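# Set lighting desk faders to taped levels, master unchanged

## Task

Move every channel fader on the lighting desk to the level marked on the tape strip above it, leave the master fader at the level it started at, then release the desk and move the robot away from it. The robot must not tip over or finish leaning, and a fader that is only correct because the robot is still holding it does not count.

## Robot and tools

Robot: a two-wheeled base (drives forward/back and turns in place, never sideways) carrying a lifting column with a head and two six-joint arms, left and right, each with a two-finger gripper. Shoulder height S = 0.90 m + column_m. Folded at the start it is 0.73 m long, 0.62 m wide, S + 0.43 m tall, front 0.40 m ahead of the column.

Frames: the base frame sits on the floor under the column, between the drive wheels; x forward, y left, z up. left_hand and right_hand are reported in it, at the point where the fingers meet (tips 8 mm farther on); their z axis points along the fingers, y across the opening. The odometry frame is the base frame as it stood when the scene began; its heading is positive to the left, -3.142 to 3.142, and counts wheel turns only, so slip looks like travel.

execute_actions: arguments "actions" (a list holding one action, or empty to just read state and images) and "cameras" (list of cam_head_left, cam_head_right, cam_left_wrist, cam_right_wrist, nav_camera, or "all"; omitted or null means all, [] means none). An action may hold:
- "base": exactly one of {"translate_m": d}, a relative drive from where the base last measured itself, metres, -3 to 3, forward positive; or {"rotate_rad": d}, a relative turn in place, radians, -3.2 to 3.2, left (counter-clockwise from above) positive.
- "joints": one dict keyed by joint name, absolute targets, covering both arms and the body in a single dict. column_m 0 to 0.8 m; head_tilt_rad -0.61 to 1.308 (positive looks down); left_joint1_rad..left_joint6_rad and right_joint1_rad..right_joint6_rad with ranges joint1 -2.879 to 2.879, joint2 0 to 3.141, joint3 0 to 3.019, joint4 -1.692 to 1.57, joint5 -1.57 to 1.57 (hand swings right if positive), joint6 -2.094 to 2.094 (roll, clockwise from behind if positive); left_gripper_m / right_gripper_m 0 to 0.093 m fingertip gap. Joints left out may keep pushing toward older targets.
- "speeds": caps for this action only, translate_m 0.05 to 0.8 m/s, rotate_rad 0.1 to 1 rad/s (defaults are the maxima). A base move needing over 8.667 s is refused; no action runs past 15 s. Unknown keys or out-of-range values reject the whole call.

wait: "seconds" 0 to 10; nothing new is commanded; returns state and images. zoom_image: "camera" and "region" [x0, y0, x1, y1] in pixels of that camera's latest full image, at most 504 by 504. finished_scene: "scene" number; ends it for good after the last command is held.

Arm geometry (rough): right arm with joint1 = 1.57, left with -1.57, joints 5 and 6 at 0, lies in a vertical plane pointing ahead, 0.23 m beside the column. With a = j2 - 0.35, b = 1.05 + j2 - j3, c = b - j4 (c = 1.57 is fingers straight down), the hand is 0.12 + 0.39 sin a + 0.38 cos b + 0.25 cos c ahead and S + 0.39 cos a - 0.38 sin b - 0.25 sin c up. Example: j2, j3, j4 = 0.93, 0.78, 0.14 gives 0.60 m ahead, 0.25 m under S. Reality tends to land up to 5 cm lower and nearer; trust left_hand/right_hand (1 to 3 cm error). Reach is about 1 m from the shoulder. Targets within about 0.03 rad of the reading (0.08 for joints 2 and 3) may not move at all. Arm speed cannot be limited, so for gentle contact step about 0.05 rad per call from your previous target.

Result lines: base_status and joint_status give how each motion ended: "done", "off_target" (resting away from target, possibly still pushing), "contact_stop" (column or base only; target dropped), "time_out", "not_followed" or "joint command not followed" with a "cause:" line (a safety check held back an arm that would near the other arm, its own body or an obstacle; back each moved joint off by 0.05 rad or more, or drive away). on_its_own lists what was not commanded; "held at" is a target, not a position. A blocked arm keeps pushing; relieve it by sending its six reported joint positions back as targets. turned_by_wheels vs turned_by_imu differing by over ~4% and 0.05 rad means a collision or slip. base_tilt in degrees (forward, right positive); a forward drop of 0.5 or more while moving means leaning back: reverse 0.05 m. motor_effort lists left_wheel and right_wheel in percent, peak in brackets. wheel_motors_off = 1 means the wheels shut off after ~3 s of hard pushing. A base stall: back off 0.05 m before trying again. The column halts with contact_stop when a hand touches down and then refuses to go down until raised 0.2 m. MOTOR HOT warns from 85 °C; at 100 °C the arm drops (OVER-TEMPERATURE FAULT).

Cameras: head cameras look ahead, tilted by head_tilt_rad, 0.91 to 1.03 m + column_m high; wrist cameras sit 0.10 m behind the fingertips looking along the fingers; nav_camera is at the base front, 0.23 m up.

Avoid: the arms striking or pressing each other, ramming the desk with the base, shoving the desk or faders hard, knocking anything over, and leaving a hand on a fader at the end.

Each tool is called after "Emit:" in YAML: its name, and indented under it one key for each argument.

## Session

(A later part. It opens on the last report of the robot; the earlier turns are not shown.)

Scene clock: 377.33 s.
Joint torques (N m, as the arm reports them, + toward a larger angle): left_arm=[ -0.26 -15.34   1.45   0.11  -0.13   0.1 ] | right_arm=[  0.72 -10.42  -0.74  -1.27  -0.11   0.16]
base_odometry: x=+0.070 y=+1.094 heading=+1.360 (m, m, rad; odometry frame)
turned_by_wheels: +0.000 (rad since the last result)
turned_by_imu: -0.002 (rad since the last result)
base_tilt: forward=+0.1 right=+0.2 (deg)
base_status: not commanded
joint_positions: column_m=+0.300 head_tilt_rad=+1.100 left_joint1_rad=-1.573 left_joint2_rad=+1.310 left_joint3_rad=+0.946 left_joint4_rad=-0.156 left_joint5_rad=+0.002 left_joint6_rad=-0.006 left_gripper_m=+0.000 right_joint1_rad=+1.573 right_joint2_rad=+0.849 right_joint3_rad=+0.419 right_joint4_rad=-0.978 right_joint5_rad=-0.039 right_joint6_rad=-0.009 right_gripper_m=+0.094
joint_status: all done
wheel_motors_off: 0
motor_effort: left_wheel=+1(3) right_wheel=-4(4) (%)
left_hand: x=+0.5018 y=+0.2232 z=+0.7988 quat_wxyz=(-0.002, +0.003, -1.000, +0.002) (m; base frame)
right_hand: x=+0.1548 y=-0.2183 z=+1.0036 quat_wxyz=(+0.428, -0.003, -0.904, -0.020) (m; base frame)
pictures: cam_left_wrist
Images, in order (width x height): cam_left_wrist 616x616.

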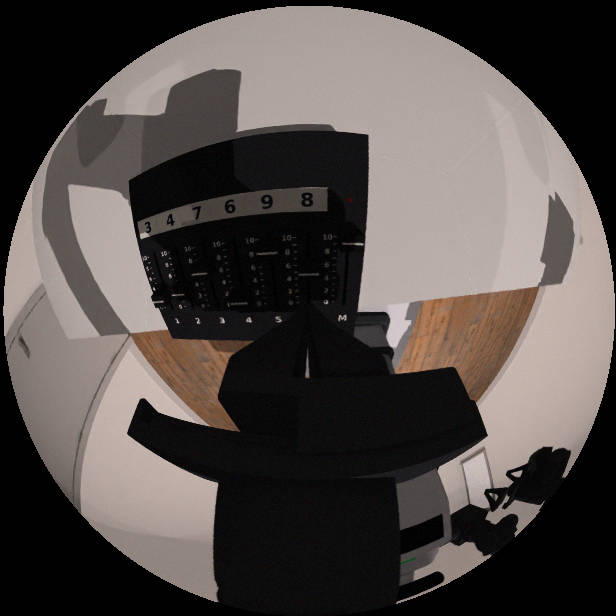

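Emit:
execute_actions:
  actions:
    - {"joints": {"column_m": 0.292}}
  cameras: ["cam_left_wrist"]

Emit:
zoom_image:
  camera: "cam_left_wrist"
  region: [230, 200, 380, 330]

Scene clock: 384.90 s.
Joint torques (N m, as the arm reports them, + toward a larger angle): left_arm=[ -0.17 -15.62   1.51   0.17  -0.13   0.11] | right_arm=[  0.83 -10.24  -0.94  -1.41  -0.06   0.18]
base_odometry: x=+0.070 y=+1.094 heading=+1.360 (m, m, rad; odometry frame)
turned_by_wheels: +0.000 (rad since the last result)
turned_by_imu: -0.002 (rad since the last result)
base_tilt: forward=+0.3 right=+0.2 (deg)
base_status: not commanded
joint_positions: column_m=+0.292 head_tilt_rad=+1.100 left_joint1_rad=-1.573 left_joint2_rad=+1.310 left_joint3_rad=+0.946 left_joint4_rad=-0.156 left_joint5_rad=+0.002 left_joint6_rad=-0.006 left_gripper_m=+0.000 right_joint1_rad=+1.573 right_joint2_rad=+0.849 right_joint3_rad=+0.419 right_joint4_rad=-0.978 right_joint5_rad=-0.039 right_joint6_rad=-0.009 right_gripper_m=+0.094
joint_status: all done
wheel_motors_off: 0
motor_effort: left_wheel=+1(3) right_wheel=-4(4) (%)
left_hand: x=+0.5018 y=+0.2232 z=+0.7908 quat_wxyz=(-0.002, +0.003, -1.000, +0.002) (m; base frame)
right_hand: x=+0.1548 y=-0.2183 z=+0.9956 quat_wxyz=(+0.428, -0.003, -0.904, -0.020) (m; base frame)
pictures: cam_left_wrist
Images, in order (width x height): cam_left_wrist 616x616.

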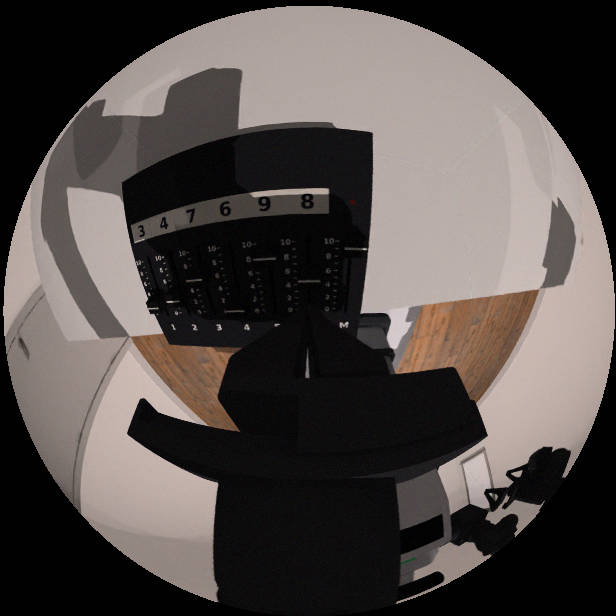

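Region (230, 200, 380, 330) of cam_left_wrist's 616x616 image, scaled by 3.360, with more detail than that image has; it fills the top 437 rows of this view, and the rest is white.

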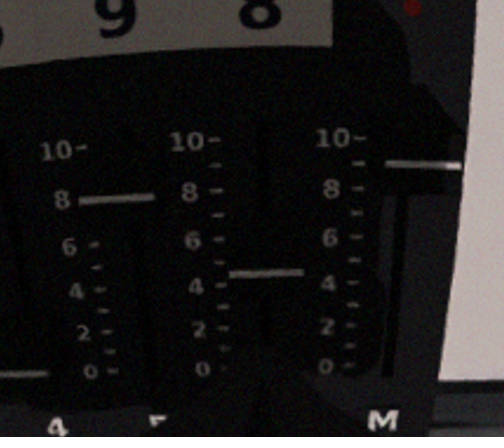

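Emit:
execute_actions:
  actions:
    - {"base": {"translate_m": 0.008}, "speeds": {"translate_m": 0.05}}
  cameras: ["cam_left_wrist"]

Emit:
zoom_image:
  camera: "cam_left_wrist"
  region: [230, 200, 380, 330]

Scene clock: 391.57 s.
Joint torques (N m, as the arm reports them, + toward a larger angle): left_arm=[ -0.24 -15.35   1.6    0.11  -0.13   0.1 ] | right_arm=[  0.75 -10.08  -0.76  -1.37  -0.09   0.24]
base_odometry: x=+0.072 y=+1.102 heading=+1.361 (m, m, rad; odometry frame)
turned_by_wheels: +0.001 (rad since the last result)
turned_by_imu: -0.001 (rad since the last result)
base_tilt: forward=+0.1 right=+0.3 (deg)
base_status: done
joint_positions: column_m=+0.292 head_tilt_rad=+1.100 left_joint1_rad=-1.572 left_joint2_rad=+1.309 left_joint3_rad=+0.945 left_joint4_rad=-0.156 left_joint5_rad=+0.002 left_joint6_rad=-0.006 left_gripper_m=+0.000 right_joint1_rad=+1.573 right_joint2_rad=+0.849 right_joint3_rad=+0.418 right_joint4_rad=-0.978 right_joint5_rad=-0.039 right_joint6_rad=-0.009 right_gripper_m=+0.094
joint_status: not commanded
wheel_motors_off: 0
motor_effort: left_wheel=+1(67) right_wheel=-3(27) (%)
left_hand: x=+0.5012 y=+0.2235 z=+0.7909 quat_wxyz=(-0.002, +0.003, -1.000, +0.001) (m; base frame)
right_hand: x=+0.1543 y=-0.2183 z=+0.9958 quat_wxyz=(+0.428, -0.003, -0.903, -0.020) (m; base frame)
pictures: cam_left_wrist
Images, in order (width x height): cam_left_wrist 616x616.

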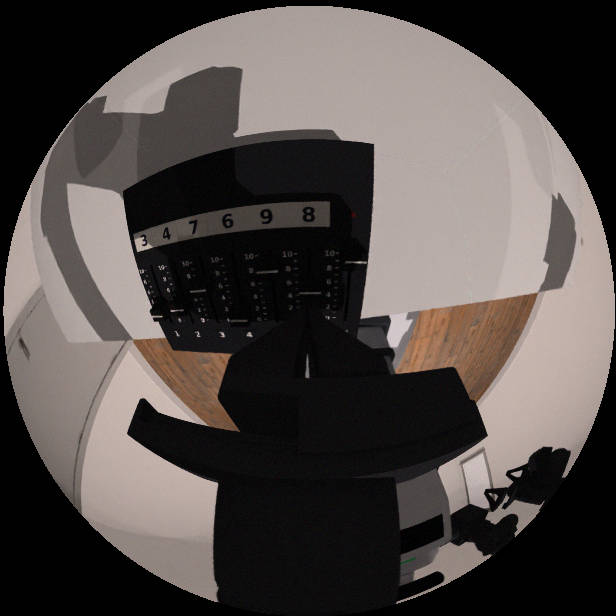

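Region (230, 200, 380, 330) of cam_left_wrist's 616x616 image, scaled by 3.360, with more detail than that image has; it fills the top 437 rows of this view, and the rest is white.

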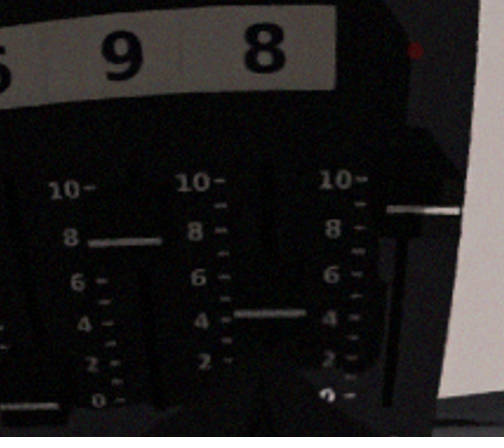

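Emit:
execute_actions:
  actions:
    - {"base": {"translate_m": 0.008}, "speeds": {"translate_m": 0.05}}
  cameras: ["cam_left_wrist"]

Emit:
zoom_image:
  camera: "cam_left_wrist"
  region: [230, 200, 380, 330]

Scene clock: 396.83 s.
Joint torques (N m, as the arm reports them, + toward a larger angle): left_arm=[ -0.15 -15.09   1.7    0.17  -0.13   0.11] | right_arm=[  0.39 -10.87  -0.67  -1.09  -0.05   0.21]
base_odometry: x=+0.074 y=+1.110 heading=+1.362 (m, m, rad; odometry frame)
turned_by_wheels: +0.001 (rad since the last result)
turned_by_imu: -0.001 (rad since the last result)
base_tilt: forward=+0.1 right=+0.2 (deg)
base_status: done
joint_positions: column_m=+0.292 head_tilt_rad=+1.100 left_joint1_rad=-1.572 left_joint2_rad=+1.309 left_joint3_rad=+0.943 left_joint4_rad=-0.158 left_joint5_rad=+0.002 left_joint6_rad=-0.006 left_gripper_m=+0.000 right_joint1_rad=+1.573 right_joint2_rad=+0.849 right_joint3_rad=+0.417 right_joint4_rad=-0.978 right_joint5_rad=-0.039 right_joint6_rad=-0.009 right_gripper_m=+0.094
joint_status: not commanded
wheel_motors_off: 0
motor_effort: left_wheel=+0(67) right_wheel=-3(23) (%)
left_hand: x=+0.4993 y=+0.2235 z=+0.7908 quat_wxyz=(+0.000, +0.003, -1.000, +0.001) (m; base frame)
right_hand: x=+0.1539 y=-0.2183 z=+0.9959 quat_wxyz=(+0.429, -0.003, -0.903, -0.020) (m; base frame)
pictures: cam_left_wrist
Images, in order (width x height): cam_left_wrist 616x616.

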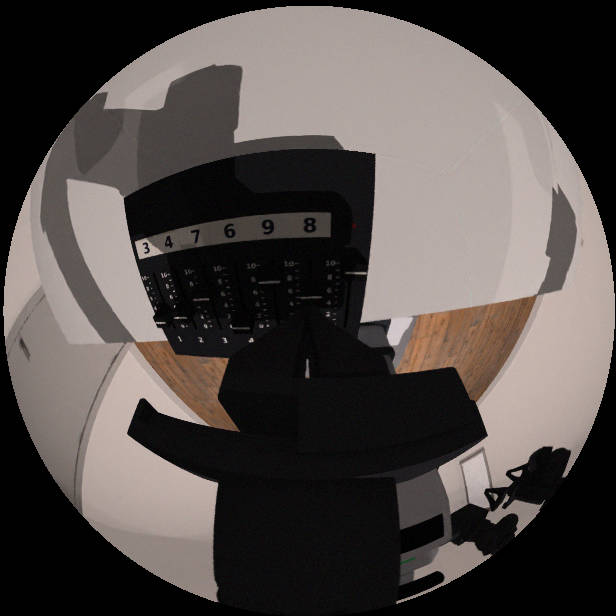

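Region (230, 200, 380, 330) of cam_left_wrist's 616x616 image, scaled by 3.360, with more detail than that image has; it fills the top 437 rows of this view, and the rest is white.

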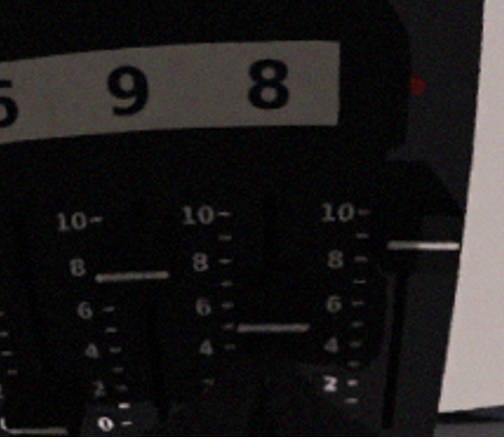

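Emit:
execute_actions:
  actions:
    - {"base": {"translate_m": 0.007}, "speeds": {"translate_m": 0.05}}
  cameras: ["cam_left_wrist"]

Emit:
zoom_image:
  camera: "cam_left_wrist"
  region: [230, 200, 380, 330]

Scene clock: 403.97 s.
Joint torques (N m, as the arm reports them, + toward a larger angle): left_arm=[ -0.24 -15.08   2.03   0.32  -0.13   0.1 ] | right_arm=[ 0.47 -9.82 -0.79 -1.37 -0.06  0.17]
base_odometry: x=+0.075 y=+1.116 heading=+1.363 (m, m, rad; odometry frame)
turned_by_wheels: +0.001 (rad since the last result)
turned_by_imu: -0.001 (rad since the last result)
base_tilt: forward=+0.1 right=+0.2 (deg)
base_status: done
joint_positions: column_m=+0.292 head_tilt_rad=+1.100 left_joint1_rad=-1.572 left_joint2_rad=+1.309 left_joint3_rad=+0.939 left_joint4_rad=-0.161 left_joint5_rad=+0.002 left_joint6_rad=-0.006 left_gripper_m=+0.000 right_joint1_rad=+1.573 right_joint2_rad=+0.848 right_joint3_rad=+0.418 right_joint4_rad=-0.978 right_joint5_rad=-0.039 right_joint6_rad=-0.009 right_gripper_m=+0.094
joint_status: not commanded
wheel_motors_off: 0
motor_effort: left_wheel=+0(66) right_wheel=-1(28) (%)
left_hand: x=+0.4962 y=+0.2235 z=+0.7905 quat_wxyz=(+0.004, +0.003, -1.000, +0.001) (m; base frame)
right_hand: x=+0.1546 y=-0.2183 z=+0.9957 quat_wxyz=(+0.428, -0.003, -0.904, -0.020) (m; base frame)
pictures: cam_left_wrist
Images, in order (width x height): cam_left_wrist 616x616.

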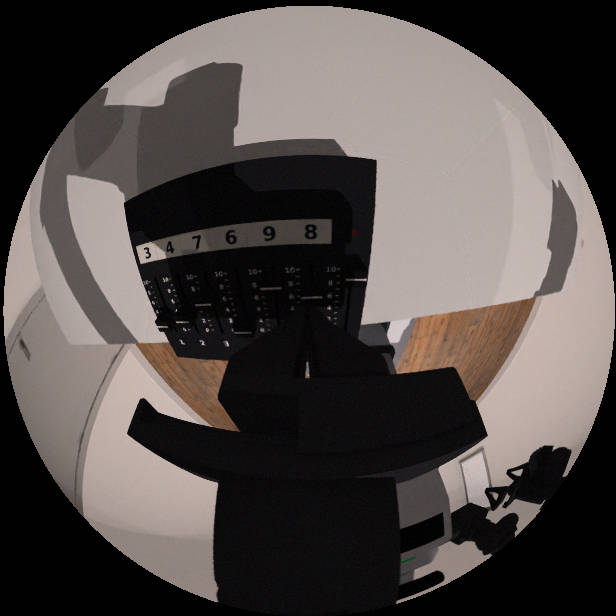

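Region (230, 200, 380, 330) of cam_left_wrist's 616x616 image, scaled by 3.360, with more detail than that image has; it fills the top 437 rows of this view, and the rest is white.

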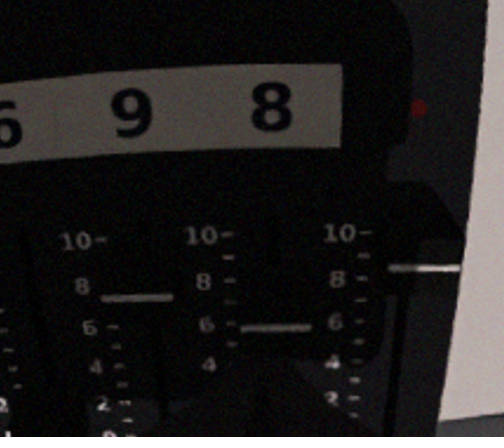

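Emit:
execute_actions:
  actions:
    - {"base": {"translate_m": 0.003}, "speeds": {"translate_m": 0.05}}
  cameras: ["cam_left_wrist"]

Emit:
zoom_image:
  camera: "cam_left_wrist"
  region: [230, 200, 380, 330]

Scene clock: 410.80 s.
Joint torques (N m, as the arm reports them, + toward a larger angle): left_arm=[ -0.14 -15.09   2.03   0.32  -0.13   0.1 ] | right_arm=[  0.7  -10.36  -0.72  -1.35  -0.08   0.23]
base_odometry: x=+0.076 y=+1.119 heading=+1.364 (m, m, rad; odometry frame)
turned_by_wheels: +0.001 (rad since the last result)
turned_by_imu: -0.001 (rad since the last result)
base_tilt: forward=+0.2 right=+0.3 (deg)
base_status: done
joint_positions: column_m=+0.292 head_tilt_rad=+1.100 left_joint1_rad=-1.572 left_joint2_rad=+1.309 left_joint3_rad=+0.939 left_joint4_rad=-0.161 left_joint5_rad=+0.002 left_joint6_rad=-0.006 left_gripper_m=+0.000 right_joint1_rad=+1.573 right_joint2_rad=+0.848 right_joint3_rad=+0.418 right_joint4_rad=-0.978 right_joint5_rad=-0.039 right_joint6_rad=-0.009 right_gripper_m=+0.094
joint_status: not commanded
wheel_motors_off: 0
motor_effort: left_wheel=-1(67) right_wheel=-1(35) (%)
left_hand: x=+0.4960 y=+0.2235 z=+0.7907 quat_wxyz=(+0.004, +0.003, -1.000, +0.001) (m; base frame)
right_hand: x=+0.1544 y=-0.2183 z=+0.9958 quat_wxyz=(+0.428, -0.003, -0.903, -0.020) (m; base frame)
pictures: cam_left_wrist
Images, in order (width x height): cam_left_wrist 616x616.

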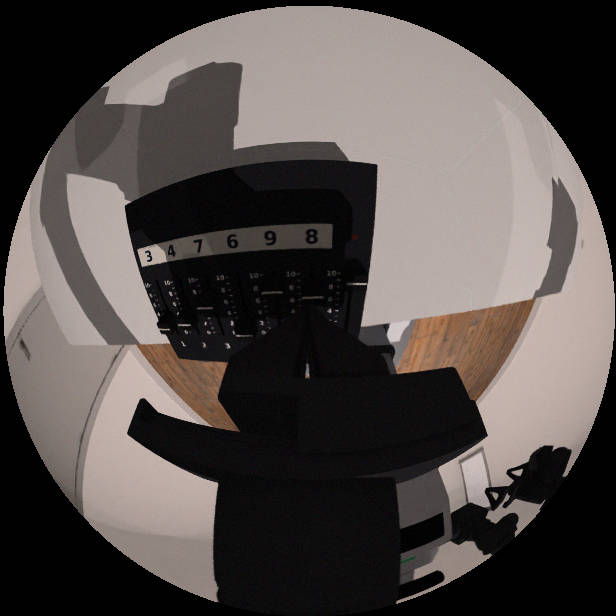

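Region (230, 200, 380, 330) of cam_left_wrist's 616x616 image, scaled by 3.360, with more detail than that image has; it fills the top 437 rows of this view, and the rest is white.

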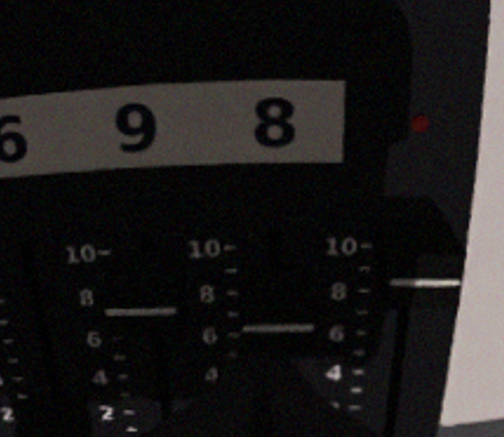

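Emit:
execute_actions:
  actions:
    - {"joints": {"column_m": 0.315}}
  cameras: []

Emit:
execute_actions:
  actions:
    - {"base": {"rotate_rad": 0.09}}
  cameras: []

Emit:
execute_actions:
  actions:
    - {"base": {"translate_m": -0.016}, "speeds": {"translate_m": 0.1}}
  cameras: ["cam_left_wrist"]

Emit:
zoom_image:
  camera: "cam_left_wrist"
  region: [230, 200, 380, 330]

Scene clock: 424.43 s.
Joint torques (N m, as the arm reports them, + toward a larger angle): left_arm=[ -0.12 -15.2    2.     0.32  -0.13   0.11] | right_arm=[  0.9  -10.04  -0.69  -1.04  -0.07   0.19]
base_odometry: x=+0.076 y=+1.119 heading=+1.364 (m, m, rad; odometry frame)
turned_by_wheels: +0.000 (rad since the last result)
turned_by_imu: -0.002 (rad since the last result)
base_tilt: forward=+0.2 right=+0.2 (deg)
base_status: not commanded
joint_positions: column_m=+0.315 head_tilt_rad=+1.100 left_joint1_rad=-1.572 left_joint2_rad=+1.309 left_joint3_rad=+0.939 left_joint4_rad=-0.161 left_joint5_rad=+0.002 left_joint6_rad=-0.006 left_gripper_m=+0.000 right_joint1_rad=+1.573 right_joint2_rad=+0.848 right_joint3_rad=+0.418 right_joint4_rad=-0.978 right_joint5_rad=-0.039 right_joint6_rad=-0.009 right_gripper_m=+0.094
joint_status: all done
wheel_motors_off: 0
motor_effort: left_wheel=+0(1) right_wheel=-4(4) (%)
left_hand: x=+0.4962 y=+0.2235 z=+0.8136 quat_wxyz=(+0.004, +0.003, -1.000, +0.001) (m; base frame)
right_hand: x=+0.1544 y=-0.2183 z=+1.0187 quat_wxyz=(+0.428, -0.003, -0.903, -0.020) (m; base frame)
pictures: none
No camera images: the call's "cameras" was empty. Leave "cameras" out to get every camera's image.

Scene clock: 425.37 s.
Joint torques (N m, as the arm reports them, + toward a larger angle): left_arm=[ -0.26 -15.32   1.92   0.35  -0.13   0.11] | right_arm=[ 0.9  -9.87 -0.37 -1.45 -0.07  0.23]
base_odometry: x=+0.076 y=+1.119 heading=+1.453 (m, m, rad; odometry frame)
turned_by_wheels: +0.089 (rad since the last result)
turned_by_imu: +0.090 (rad since the last result)
base_tilt: forward=+0.2 right=+0.3 (deg)
base_status: done
joint_positions: column_m=+0.315 head_tilt_rad=+1.100 left_joint1_rad=-1.571 left_joint2_rad=+1.309 left_joint3_rad=+0.940 left_joint4_rad=-0.161 left_joint5_rad=+0.002 left_joint6_rad=-0.006 left_gripper_m=+0.000 right_joint1_rad=+1.573 right_joint2_rad=+0.848 right_joint3_rad=+0.418 right_joint4_rad=-0.978 right_joint5_rad=-0.039 right_joint6_rad=-0.009 right_gripper_m=+0.094
joint_status: not commanded
wheel_motors_off: 0
motor_effort: left_wheel=-1(44) right_wheel=+1(26) (%)
left_hand: x=+0.4969 y=+0.2241 z=+0.8136 quat_wxyz=(+0.003, +0.003, -1.000, +0.001) (m; base frame)
right_hand: x=+0.1544 y=-0.2183 z=+1.0187 quat_wxyz=(+0.428, -0.003, -0.903, -0.020) (m; base frame)
pictures: none
No camera images: the call's "cameras" was empty. Leave "cameras" out to get every camera's image.

Scene clock: 426.37 s.
Joint torques (N m, as the arm reports them, + toward a larger angle): left_arm=[ -0.23 -15.29   1.74   0.32  -0.13   0.1 ] | right_arm=[ 0.35 -9.89 -0.56 -1.2  -0.07  0.2 ]
base_odometry: x=+0.074 y=+1.104 heading=+1.451 (m, m, rad; odometry frame)
turned_by_wheels: -0.001 (rad since the last result)
turned_by_imu: -0.002 (rad since the last result)
base_tilt: forward=+0.1 right=+0.1 (deg)
base_status: done
joint_positions: column_m=+0.315 head_tilt_rad=+1.100 left_joint1_rad=-1.571 left_joint2_rad=+1.309 left_joint3_rad=+0.943 left_joint4_rad=-0.161 left_joint5_rad=+0.002 left_joint6_rad=-0.006 left_gripper_m=+0.000 right_joint1_rad=+1.573 right_joint2_rad=+0.848 right_joint3_rad=+0.417 right_joint4_rad=-0.978 right_joint5_rad=-0.039 right_joint6_rad=-0.009 right_gripper_m=+0.094
joint_status: not commanded
wheel_motors_off: 0
motor_effort: left_wheel=+0(56) right_wheel=+2(42) (%)
left_hand: x=+0.4990 y=+0.2241 z=+0.8140 quat_wxyz=(+0.002, +0.003, -1.000, +0.001) (m; base frame)
right_hand: x=+0.1541 y=-0.2183 z=+1.0188 quat_wxyz=(+0.428, -0.003, -0.903, -0.020) (m; base frame)
pictures: cam_left_wrist
Images, in order (width x height): cam_left_wrist 616x616.

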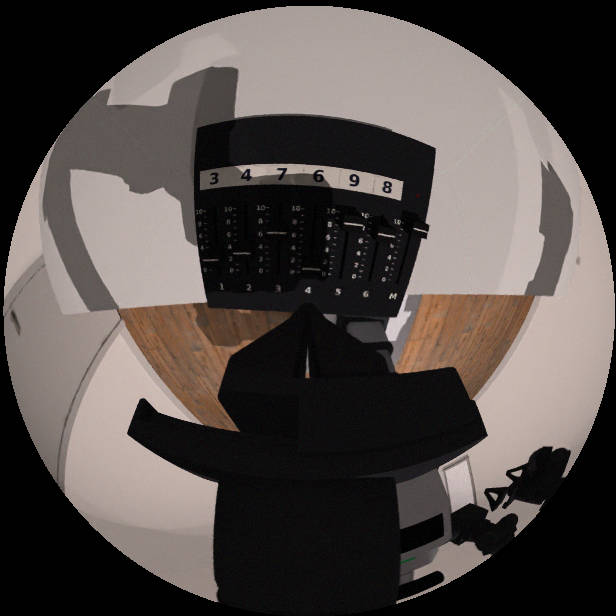

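Region (230, 200, 380, 330) of cam_left_wrist's 616x616 image, scaled by 3.360, with more detail than that image has; it fills the top 437 rows of this view, and the rest is white.

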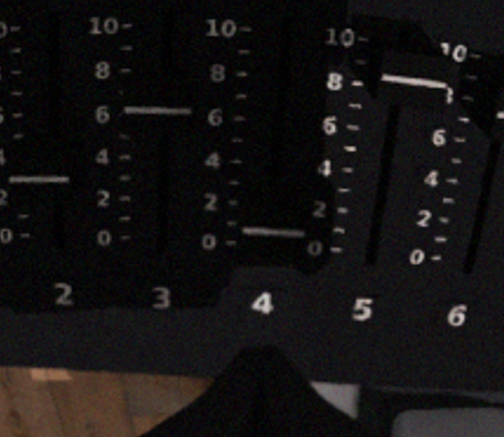

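Emit:
execute_actions:
  actions:
    - {"base": {"rotate_rad": -0.006}}
  cameras: []

Emit:
execute_actions:
  actions:
    - {"base": {"translate_m": -0.004}, "speeds": {"translate_m": 0.05}}
  cameras: []

Emit:
execute_actions:
  actions:
    - {"joints": {"column_m": 0.292}}
  cameras: ["cam_left_wrist"]

Emit:
zoom_image:
  camera: "cam_left_wrist"
  region: [230, 200, 380, 330]

Scene clock: 443.27 s.
Joint torques (N m, as the arm reports them, + toward a larger angle): left_arm=[ -0.33 -15.18   1.72   0.34  -0.12   0.1 ] | right_arm=[  0.57 -10.48  -0.63  -1.32  -0.06   0.21]
base_odometry: x=+0.074 y=+1.104 heading=+1.446 (m, m, rad; odometry frame)
turned_by_wheels: -0.006 (rad since the last result)
turned_by_imu: -0.007 (rad since the last result)
base_tilt: forward=+0.1 right=+0.3 (deg)
base_status: done
joint_positions: column_m=+0.315 head_tilt_rad=+1.100 left_joint1_rad=-1.571 left_joint2_rad=+1.309 left_joint3_rad=+0.944 left_joint4_rad=-0.161 left_joint5_rad=+0.002 left_joint6_rad=-0.006 left_gripper_m=+0.000 right_joint1_rad=+1.573 right_joint2_rad=+0.848 right_joint3_rad=+0.417 right_joint4_rad=-0.978 right_joint5_rad=-0.039 right_joint6_rad=-0.009 right_gripper_m=+0.094
joint_status: not commanded
wheel_motors_off: 0
motor_effort: left_wheel=+1(30) right_wheel=+0(17) (%)
left_hand: x=+0.4992 y=+0.2239 z=+0.8140 quat_wxyz=(+0.001, +0.003, -1.000, +0.001) (m; base frame)
right_hand: x=+0.1541 y=-0.2183 z=+1.0188 quat_wxyz=(+0.428, -0.003, -0.903, -0.020) (m; base frame)
pictures: none
No camera images: the call's "cameras" was empty. Leave "cameras" out to get every camera's image.

Scene clock: 444.07 s.
Joint torques (N m, as the arm reports them, + toward a larger angle): left_arm=[ -0.22 -15.05   1.77   0.31  -0.13   0.1 ] | right_arm=[  0.49 -10.05  -0.78  -1.19  -0.08   0.16]
base_odometry: x=+0.073 y=+1.099 heading=+1.445 (m, m, rad; odometry frame)
turned_by_wheels: -0.001 (rad since the last result)
turned_by_imu: -0.001 (rad since the last result)
base_tilt: forward=+0.1 right=+0.3 (deg)
base_status: done
joint_positions: column_m=+0.315 head_tilt_rad=+1.100 left_joint1_rad=-1.571 left_joint2_rad=+1.308 left_joint3_rad=+0.942 left_joint4_rad=-0.161 left_joint5_rad=+0.002 left_joint6_rad=-0.006 left_gripper_m=+0.000 right_joint1_rad=+1.573 right_joint2_rad=+0.847 right_joint3_rad=+0.417 right_joint4_rad=-0.978 right_joint5_rad=-0.039 right_joint6_rad=-0.009 right_gripper_m=+0.094
joint_status: not commanded
wheel_motors_off: 0
motor_effort: left_wheel=-1(46) right_wheel=+1(39) (%)
left_hand: x=+0.4988 y=+0.2239 z=+0.8142 quat_wxyz=(+0.002, +0.003, -1.000, +0.001) (m; base frame)
right_hand: x=+0.1539 y=-0.2183 z=+1.0189 quat_wxyz=(+0.428, -0.003, -0.903, -0.020) (m; base frame)
pictures: none
No camera images: the call's "cameras" was empty. Leave "cameras" out to get every camera's image.

Scene clock: 444.97 s.
Joint torques (N m, as the arm reports them, + toward a larger angle): left_arm=[ -0.32 -15.22   1.84   0.3   -0.13   0.1 ] | right_arm=[ 1.02 -9.63 -0.69 -1.45 -0.04  0.18]
base_odometry: x=+0.073 y=+1.099 heading=+1.445 (m, m, rad; odometry frame)
turned_by_wheels: +0.000 (rad since the last result)
turned_by_imu: +0.000 (rad since the last result)
base_tilt: forward=+0.1 right=+0.2 (deg)
base_status: not commanded
joint_positions: column_m=+0.292 head_tilt_rad=+1.100 left_joint1_rad=-1.571 left_joint2_rad=+1.308 left_joint3_rad=+0.942 left_joint4_rad=-0.161 left_joint5_rad=+0.002 left_joint6_rad=-0.006 left_gripper_m=+0.000 right_joint1_rad=+1.573 right_joint2_rad=+0.847 right_joint3_rad=+0.417 right_joint4_rad=-0.978 right_joint5_rad=-0.039 right_joint6_rad=-0.009 right_gripper_m=+0.094
joint_status: all done
wheel_motors_off: 0
motor_effort: left_wheel=-2(2) right_wheel=+2(3) (%)
left_hand: x=+0.4988 y=+0.2239 z=+0.7913 quat_wxyz=(+0.002, +0.003, -1.000, +0.001) (m; base frame)
right_hand: x=+0.1539 y=-0.2183 z=+0.9960 quat_wxyz=(+0.428, -0.003, -0.903, -0.020) (m; base frame)
pictures: cam_left_wrist
Images, in order (width x height): cam_left_wrist 616x616.

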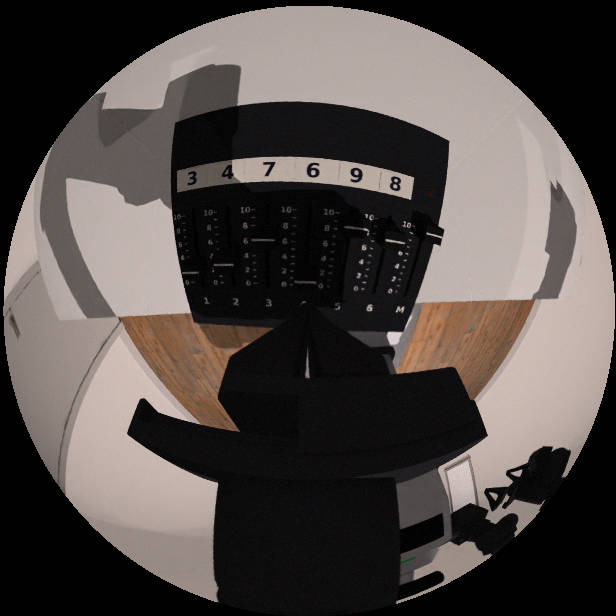

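Region (230, 200, 380, 330) of cam_left_wrist's 616x616 image, scaled by 3.360, with more detail than that image has; it fills the top 437 rows of this view, and the rest is white.

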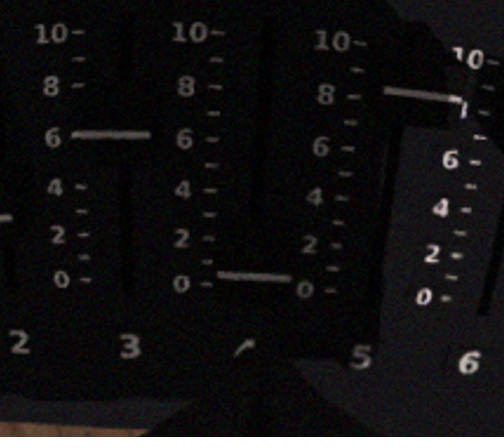

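Emit:
execute_actions:
  actions:
    - {"base": {"translate_m": 0.02}, "speeds": {"translate_m": 0.05}}
  cameras: ["cam_left_wrist"]

Emit:
zoom_image:
  camera: "cam_left_wrist"
  region: [230, 200, 380, 330]

Scene clock: 453.43 s.
Joint torques (N m, as the arm reports them, + toward a larger angle): left_arm=[ -0.16 -15.03   1.93   0.33  -0.13   0.1 ] | right_arm=[ 0.58 -9.38 -0.73 -1.07 -0.09  0.24]
base_odometry: x=+0.076 y=+1.119 heading=+1.445 (m, m, rad; odometry frame)
turned_by_wheels: +0.000 (rad since the last result)
turned_by_imu: -0.001 (rad since the last result)
base_tilt: forward=+0.1 right=+0.2 (deg)
base_status: done
joint_positions: column_m=+0.292 head_tilt_rad=+1.100 left_joint1_rad=-1.571 left_joint2_rad=+1.308 left_joint3_rad=+0.940 left_joint4_rad=-0.161 left_joint5_rad=+0.002 left_joint6_rad=-0.006 left_gripper_m=+0.000 right_joint1_rad=+1.573 right_joint2_rad=+0.847 right_joint3_rad=+0.417 right_joint4_rad=-0.978 right_joint5_rad=-0.039 right_joint6_rad=-0.009 right_gripper_m=+0.094
joint_status: not commanded
wheel_motors_off: 0
motor_effort: left_wheel=+0(46) right_wheel=+0(28) (%)
left_hand: x=+0.4974 y=+0.2239 z=+0.7912 quat_wxyz=(+0.003, +0.003, -1.000, +0.001) (m; base frame)
right_hand: x=+0.1539 y=-0.2183 z=+0.9960 quat_wxyz=(+0.428, -0.003, -0.903, -0.020) (m; base frame)
pictures: cam_left_wrist
Images, in order (width x height): cam_left_wrist 616x616.

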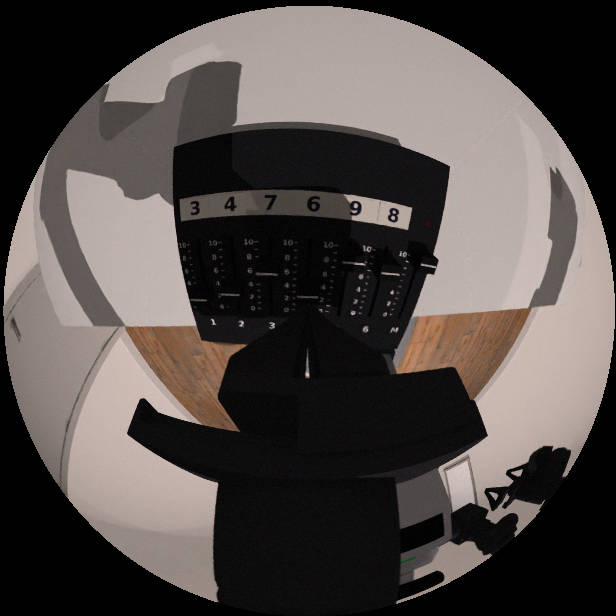

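Region (230, 200, 380, 330) of cam_left_wrist's 616x616 image, scaled by 3.360, with more detail than that image has; it fills the top 437 rows of this view, and the rest is white.

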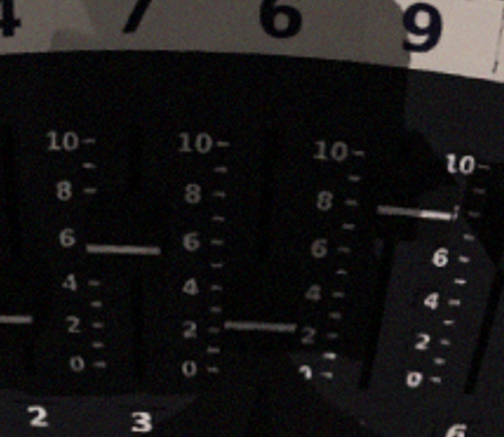

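Emit:
execute_actions:
  actions:
    - {"base": {"translate_m": 0.01}, "speeds": {"translate_m": 0.05}}
  cameras: ["cam_left_wrist"]

Emit:
zoom_image:
  camera: "cam_left_wrist"
  region: [230, 200, 380, 330]

Scene clock: 461.30 s.
Joint torques (N m, as the arm reports them, + toward a larger angle): left_arm=[ -0.21 -15.05   2.05   0.35  -0.13   0.11] | right_arm=[ 1.34 -9.62 -0.58 -1.35 -0.06  0.18]
base_odometry: x=+0.077 y=+1.129 heading=+1.445 (m, m, rad; odometry frame)
turned_by_wheels: +0.000 (rad since the last result)
turned_by_imu: -0.001 (rad since the last result)
base_tilt: forward=+0.2 right=+0.3 (deg)
base_status: done
joint_positions: column_m=+0.292 head_tilt_rad=+1.100 left_joint1_rad=-1.571 left_joint2_rad=+1.308 left_joint3_rad=+0.939 left_joint4_rad=-0.162 left_joint5_rad=+0.002 left_joint6_rad=-0.006 left_gripper_m=+0.000 right_joint1_rad=+1.573 right_joint2_rad=+0.847 right_joint3_rad=+0.418 right_joint4_rad=-0.978 right_joint5_rad=-0.039 right_joint6_rad=-0.009 right_gripper_m=+0.094
joint_status: not commanded
wheel_motors_off: 0
motor_effort: left_wheel=+1(54) right_wheel=+0(23) (%)
left_hand: x=+0.4966 y=+0.2239 z=+0.7911 quat_wxyz=(+0.003, +0.003, -1.000, +0.001) (m; base frame)
right_hand: x=+0.1545 y=-0.2183 z=+0.9958 quat_wxyz=(+0.428, -0.003, -0.904, -0.020) (m; base frame)
pictures: cam_left_wrist
Images, in order (width x height): cam_left_wrist 616x616.

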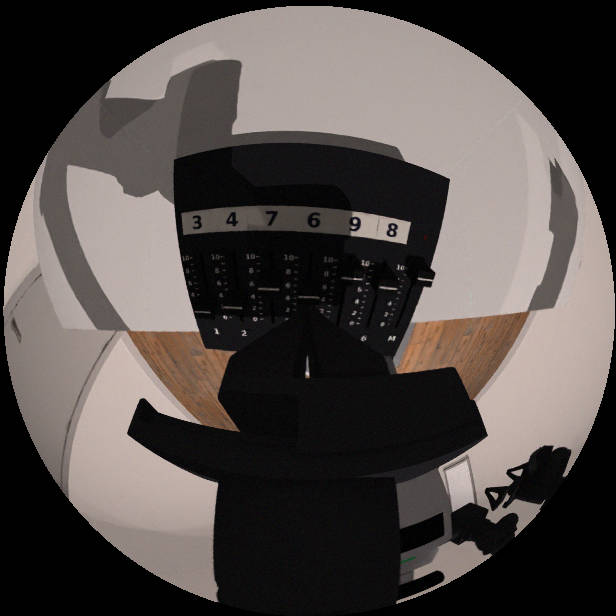

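Region (230, 200, 380, 330) of cam_left_wrist's 616x616 image, scaled by 3.360, with more detail than that image has; it fills the top 437 rows of this view, and the rest is white.

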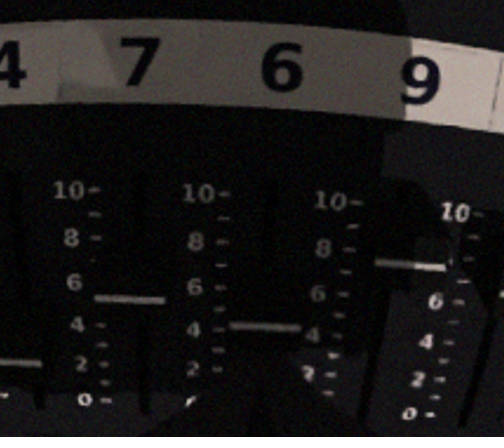

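Emit:
execute_actions:
  actions:
    - {"base": {"translate_m": 0.0015}, "speeds": {"translate_m": 0.05}}
  cameras: ["cam_left_wrist"]

Emit:
zoom_image:
  camera: "cam_left_wrist"
  region: [230, 200, 380, 330]

Scene clock: 466.53 s.
Joint torques (N m, as the arm reports them, + toward a larger angle): left_arm=[ -0.18 -15.18   2.03   0.32  -0.13   0.11] | right_arm=[ 1.22 -9.78 -0.79 -1.16 -0.07  0.22]
base_odometry: x=+0.077 y=+1.131 heading=+1.446 (m, m, rad; odometry frame)
turned_by_wheels: +0.000 (rad since the last result)
turned_by_imu: -0.001 (rad since the last result)
base_tilt: forward=+0.3 right=+0.2 (deg)
base_status: done
joint_positions: column_m=+0.292 head_tilt_rad=+1.100 left_joint1_rad=-1.571 left_joint2_rad=+1.307 left_joint3_rad=+0.940 left_joint4_rad=-0.162 left_joint5_rad=+0.002 left_joint6_rad=-0.006 left_gripper_m=+0.000 right_joint1_rad=+1.573 right_joint2_rad=+0.847 right_joint3_rad=+0.417 right_joint4_rad=-0.978 right_joint5_rad=-0.039 right_joint6_rad=-0.009 right_gripper_m=+0.094
joint_status: not commanded
wheel_motors_off: 0
motor_effort: left_wheel=+2(41) right_wheel=+0(22) (%)
left_hand: x=+0.4972 y=+0.2239 z=+0.7913 quat_wxyz=(+0.003, +0.003, -1.000, +0.001) (m; base frame)
right_hand: x=+0.1544 y=-0.2183 z=+0.9959 quat_wxyz=(+0.428, -0.003, -0.904, -0.020) (m; base frame)
pictures: cam_left_wrist
Images, in order (width x height): cam_left_wrist 616x616.

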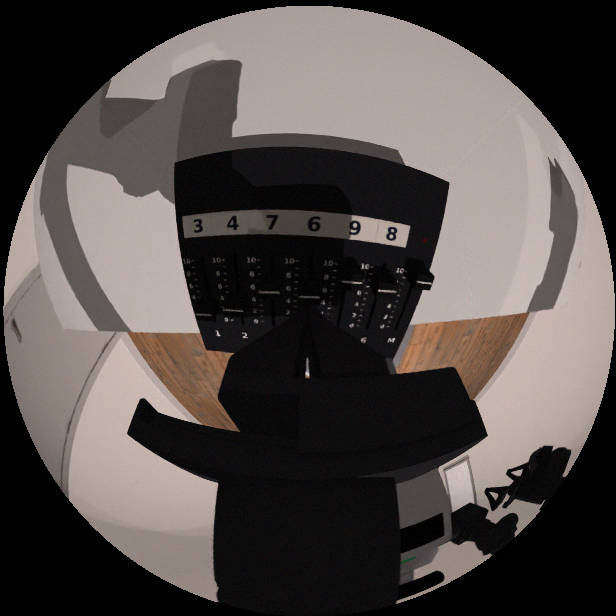

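Region (230, 200, 380, 330) of cam_left_wrist's 616x616 image, scaled by 3.360, with more detail than that image has; it fills the top 437 rows of this view, and the rest is white.

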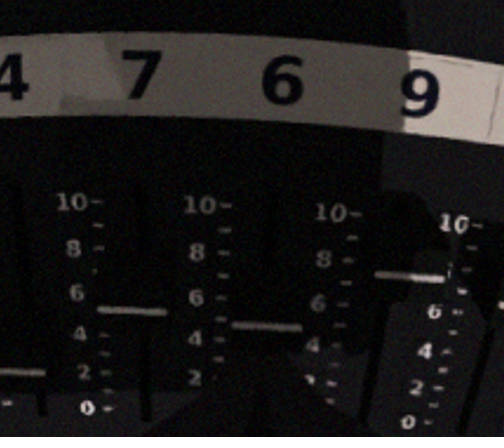

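Emit:
execute_actions:
  actions:
    - {"joints": {"column_m": 0.39}}
  cameras: []

Emit:
execute_actions:
  actions:
    - {"base": {"translate_m": -0.1}}
  cameras: ["cam_left_wrist"]

Scene clock: 472.57 s.
Joint torques (N m, as the arm reports them, + toward a larger angle): left_arm=[ -0.2  -15.03   1.98   0.34  -0.12   0.1 ] | right_arm=[  0.96 -10.04  -0.68  -1.19  -0.07   0.19]
base_odometry: x=+0.077 y=+1.131 heading=+1.446 (m, m, rad; odometry frame)
turned_by_wheels: +0.000 (rad since the last result)
turned_by_imu: -0.002 (rad since the last result)
base_tilt: forward=+0.0 right=+0.3 (deg)
base_status: not commanded
joint_positions: column_m=+0.390 head_tilt_rad=+1.100 left_joint1_rad=-1.571 left_joint2_rad=+1.307 left_joint3_rad=+0.940 left_joint4_rad=-0.162 left_joint5_rad=+0.002 left_joint6_rad=-0.006 left_gripper_m=+0.000 right_joint1_rad=+1.573 right_joint2_rad=+0.847 right_joint3_rad=+0.417 right_joint4_rad=-0.978 right_joint5_rad=-0.039 right_joint6_rad=-0.009 right_gripper_m=+0.094
joint_status: all done
wheel_motors_off: 0
motor_effort: left_wheel=+2(2) right_wheel=+2(1) (%)
left_hand: x=+0.4972 y=+0.2239 z=+0.8892 quat_wxyz=(+0.003, +0.003, -1.000, +0.001) (m; base frame)
right_hand: x=+0.1544 y=-0.2183 z=+1.0938 quat_wxyz=(+0.428, -0.003, -0.904, -0.020) (m; base frame)
pictures: none
No camera images: the call's "cameras" was empty. Leave "cameras" out to get every camera's image.

Scene clock: 474.17 s.
Joint torques (N m, as the arm reports them, + toward a larger angle): left_arm=[ -0.15 -15.23   1.7    0.35  -0.14   0.1 ] | right_arm=[  0.58 -10.22  -0.66  -1.44  -0.08   0.23]
base_odometry: x=+0.065 y=+1.031 heading=+1.445 (m, m, rad; odometry frame)
turned_by_wheels: -0.001 (rad since the last result)
turned_by_imu: -0.002 (rad since the last result)
base_tilt: forward=+0.1 right=+0.2 (deg)
base_status: done
joint_positions: column_m=+0.390 head_tilt_rad=+1.100 left_joint1_rad=-1.571 left_joint2_rad=+1.307 left_joint3_rad=+0.943 left_joint4_rad=-0.162 left_joint5_rad=+0.002 left_joint6_rad=-0.006 left_gripper_m=+0.000 right_joint1_rad=+1.573 right_joint2_rad=+0.847 right_joint3_rad=+0.417 right_joint4_rad=-0.978 right_joint5_rad=-0.039 right_joint6_rad=-0.009 right_gripper_m=+0.094
joint_status: not commanded
wheel_motors_off: 0
motor_effort: left_wheel=-3(60) right_wheel=+2(38) (%)
left_hand: x=+0.4994 y=+0.2239 z=+0.8894 quat_wxyz=(+0.001, +0.003, -1.000, +0.001) (m; base frame)
right_hand: x=+0.1540 y=-0.2183 z=+1.0939 quat_wxyz=(+0.428, -0.003, -0.903, -0.020) (m; base frame)
pictures: cam_left_wrist
Images, in order (width x height): cam_left_wrist 616x616.

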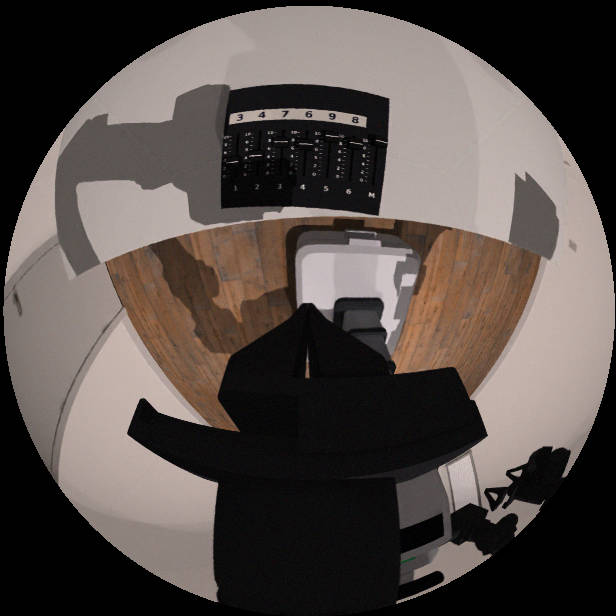

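Emit:
zoom_image:
  camera: "cam_left_wrist"
  region: [215, 100, 395, 210]

Region (215, 100, 395, 210) of cam_left_wrist's 616x616 image, scaled by 2.800, with more detail than that image has.

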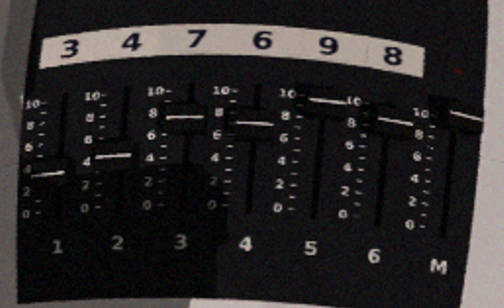

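Emit:
zoom_image:
  camera: "cam_left_wrist"
  region: [285, 125, 395, 185]

Region (285, 125, 395, 185) of cam_left_wrist's 616x616 image, scaled by 4.582, with more detail than that image has; it fills the top 275 rows of this view, and the rest is white.

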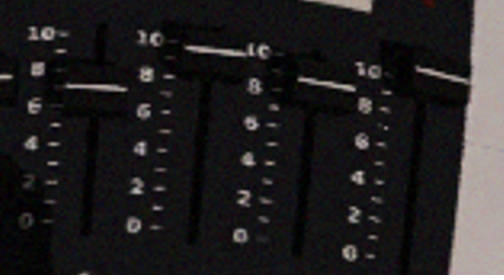

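Emit:
zoom_image:
  camera: "cam_left_wrist"
  region: [215, 125, 325, 185]

Region (215, 125, 325, 185) of cam_left_wrist's 616x616 image, scaled by 4.582, with more detail than that image has; it fills the top 275 rows of this view, and the rest is white.

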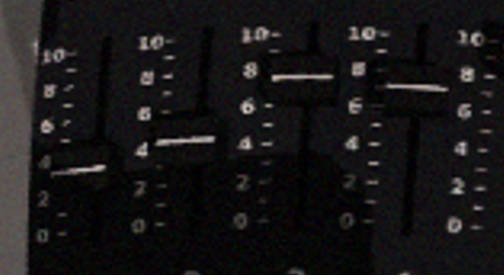

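Emit:
execute_actions:
  actions:
    - {"base": {"translate_m": 0.04}}
  cameras: ["cam_left_wrist"]

Scene clock: 500.73 s.
Joint torques (N m, as the arm reports them, + toward a larger angle): left_arm=[ -0.24 -15.13   1.56   0.32  -0.13   0.11] | right_arm=[  1.27 -10.32  -0.63  -1.29  -0.08   0.15]
base_odometry: x=+0.070 y=+1.071 heading=+1.445 (m, m, rad; odometry frame)
turned_by_wheels: +0.000 (rad since the last result)
turned_by_imu: -0.001 (rad since the last result)
base_tilt: forward=+0.2 right=+0.3 (deg)
base_status: done
joint_positions: column_m=+0.390 head_tilt_rad=+1.100 left_joint1_rad=-1.571 left_joint2_rad=+1.307 left_joint3_rad=+0.945 left_joint4_rad=-0.162 left_joint5_rad=+0.002 left_joint6_rad=-0.006 left_gripper_m=+0.000 right_joint1_rad=+1.573 right_joint2_rad=+0.847 right_joint3_rad=+0.418 right_joint4_rad=-0.978 right_joint5_rad=-0.039 right_joint6_rad=-0.009 right_gripper_m=+0.094
joint_status: not commanded
wheel_motors_off: 0
motor_effort: left_wheel=+2(39) right_wheel=+0(28) (%)
left_hand: x=+0.5009 y=+0.2239 z=+0.8897 quat_wxyz=(+0.000, +0.003, -1.000, +0.001) (m; base frame)
right_hand: x=+0.1547 y=-0.2183 z=+1.0937 quat_wxyz=(+0.427, -0.003, -0.904, -0.020) (m; base frame)
pictures: cam_left_wrist
Images, in order (width x height): cam_left_wrist 616x616.

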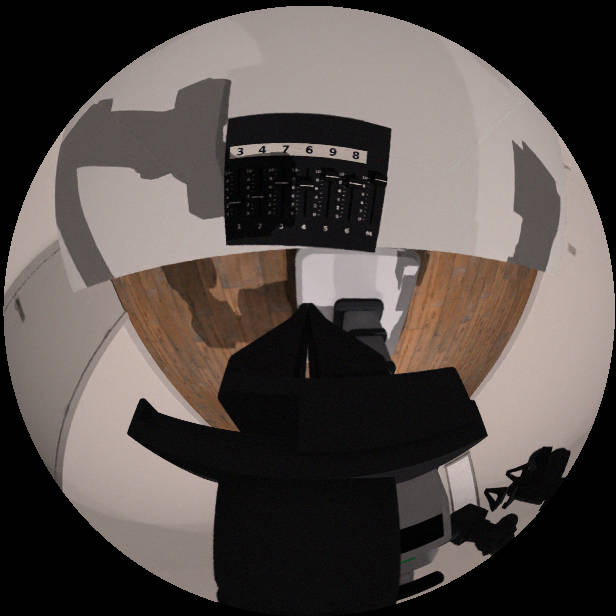

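Emit:
zoom_image:
  camera: "cam_left_wrist"
  region: [260, 160, 390, 230]

Region (260, 160, 390, 230) of cam_left_wrist's 616x616 image, scaled by 3.877, with more detail than that image has; it fills the top 271 rows of this view, and the rest is white.

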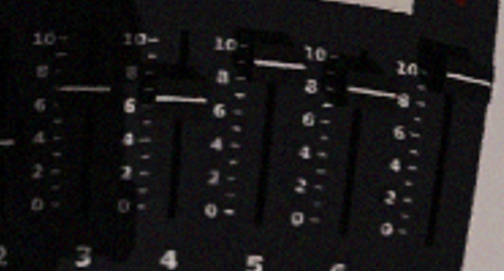

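Emit:
execute_actions:
  actions:
    - {"base": {"translate_m": 0.075}, "joints": {"left_joint6_rad": 1.57, "left_gripper_m": 0.03}}
  cameras: ["cam_left_wrist"]

Scene clock: 547.90 s.
Joint torques (N m, as the arm reports them, + toward a larger angle): left_arm=[ -0.25 -15.14   1.34   0.26  -0.02   0.17] | right_arm=[  0.52 -10.13  -0.72  -1.24  -0.05   0.19]
base_odometry: x=+0.079 y=+1.145 heading=+1.445 (m, m, rad; odometry frame)
turned_by_wheels: +0.000 (rad since the last result)
turned_by_imu: -0.002 (rad since the last result)
base_tilt: forward=+0.1 right=+0.5 (deg)
base_status: done
joint_positions: column_m=+0.390 head_tilt_rad=+1.100 left_joint1_rad=-1.571 left_joint2_rad=+1.307 left_joint3_rad=+0.947 left_joint4_rad=-0.162 left_joint5_rad=+0.002 left_joint6_rad=+1.558 left_gripper_m=+0.030 right_joint1_rad=+1.573 right_joint2_rad=+0.846 right_joint3_rad=+0.419 right_joint4_rad=-0.978 right_joint5_rad=-0.039 right_joint6_rad=-0.009 right_gripper_m=+0.094
joint_status: all done
wheel_motors_off: 0
motor_effort: left_wheel=+2(44) right_wheel=+0(29) (%)
left_hand: x=+0.5020 y=+0.2239 z=+0.8899 quat_wxyz=(-0.002, -0.703, -0.711, +0.000) (m; base frame)
right_hand: x=+0.1554 y=-0.2183 z=+1.0936 quat_wxyz=(+0.427, -0.003, -0.904, -0.020) (m; base frame)
pictures: cam_left_wrist
Images, in order (width x height): cam_left_wrist 616x616.

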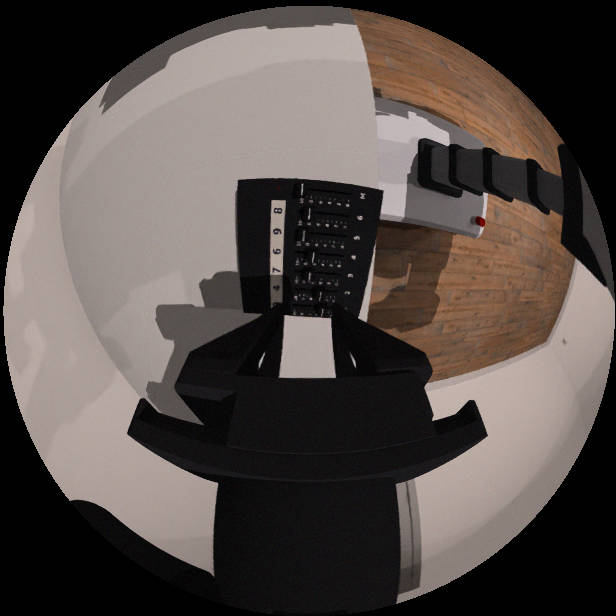

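Emit:
execute_actions:
  actions:
    - {"joints": {"column_m": 0.32}}
  cameras: ["cam_left_wrist"]

Scene clock: 552.27 s.
Joint torques (N m, as the arm reports them, + toward a larger angle): left_arm=[ -0.22 -15.05   1.42   0.26  -0.02   0.17] | right_arm=[  0.71 -10.26  -0.76  -1.37  -0.07   0.18]
base_odometry: x=+0.079 y=+1.145 heading=+1.445 (m, m, rad; odometry frame)
turned_by_wheels: +0.000 (rad since the last result)
turned_by_imu: -0.002 (rad since the last result)
base_tilt: forward=+0.2 right=+0.1 (deg)
base_status: not commanded
joint_positions: column_m=+0.320 head_tilt_rad=+1.100 left_joint1_rad=-1.571 left_joint2_rad=+1.307 left_joint3_rad=+0.947 left_joint4_rad=-0.162 left_joint5_rad=+0.002 left_joint6_rad=+1.558 left_gripper_m=+0.030 right_joint1_rad=+1.573 right_joint2_rad=+0.846 right_joint3_rad=+0.419 right_joint4_rad=-0.978 right_joint5_rad=-0.039 right_joint6_rad=-0.009 right_gripper_m=+0.094
joint_status: all done
wheel_motors_off: 0
motor_effort: left_wheel=+3(1) right_wheel=+1(2) (%)
left_hand: x=+0.5020 y=+0.2239 z=+0.8200 quat_wxyz=(-0.002, -0.703, -0.711, +0.000) (m; base frame)
right_hand: x=+0.1554 y=-0.2183 z=+1.0237 quat_wxyz=(+0.427, -0.003, -0.904, -0.020) (m; base frame)
pictures: cam_left_wrist
Images, in order (width x height): cam_left_wrist 616x616.

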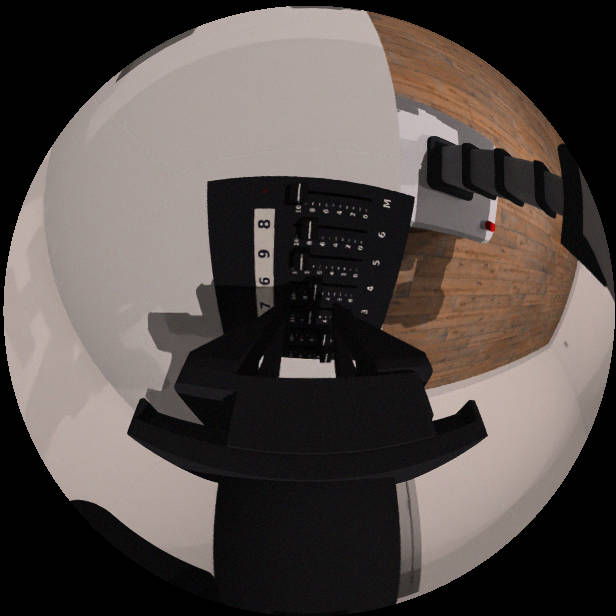

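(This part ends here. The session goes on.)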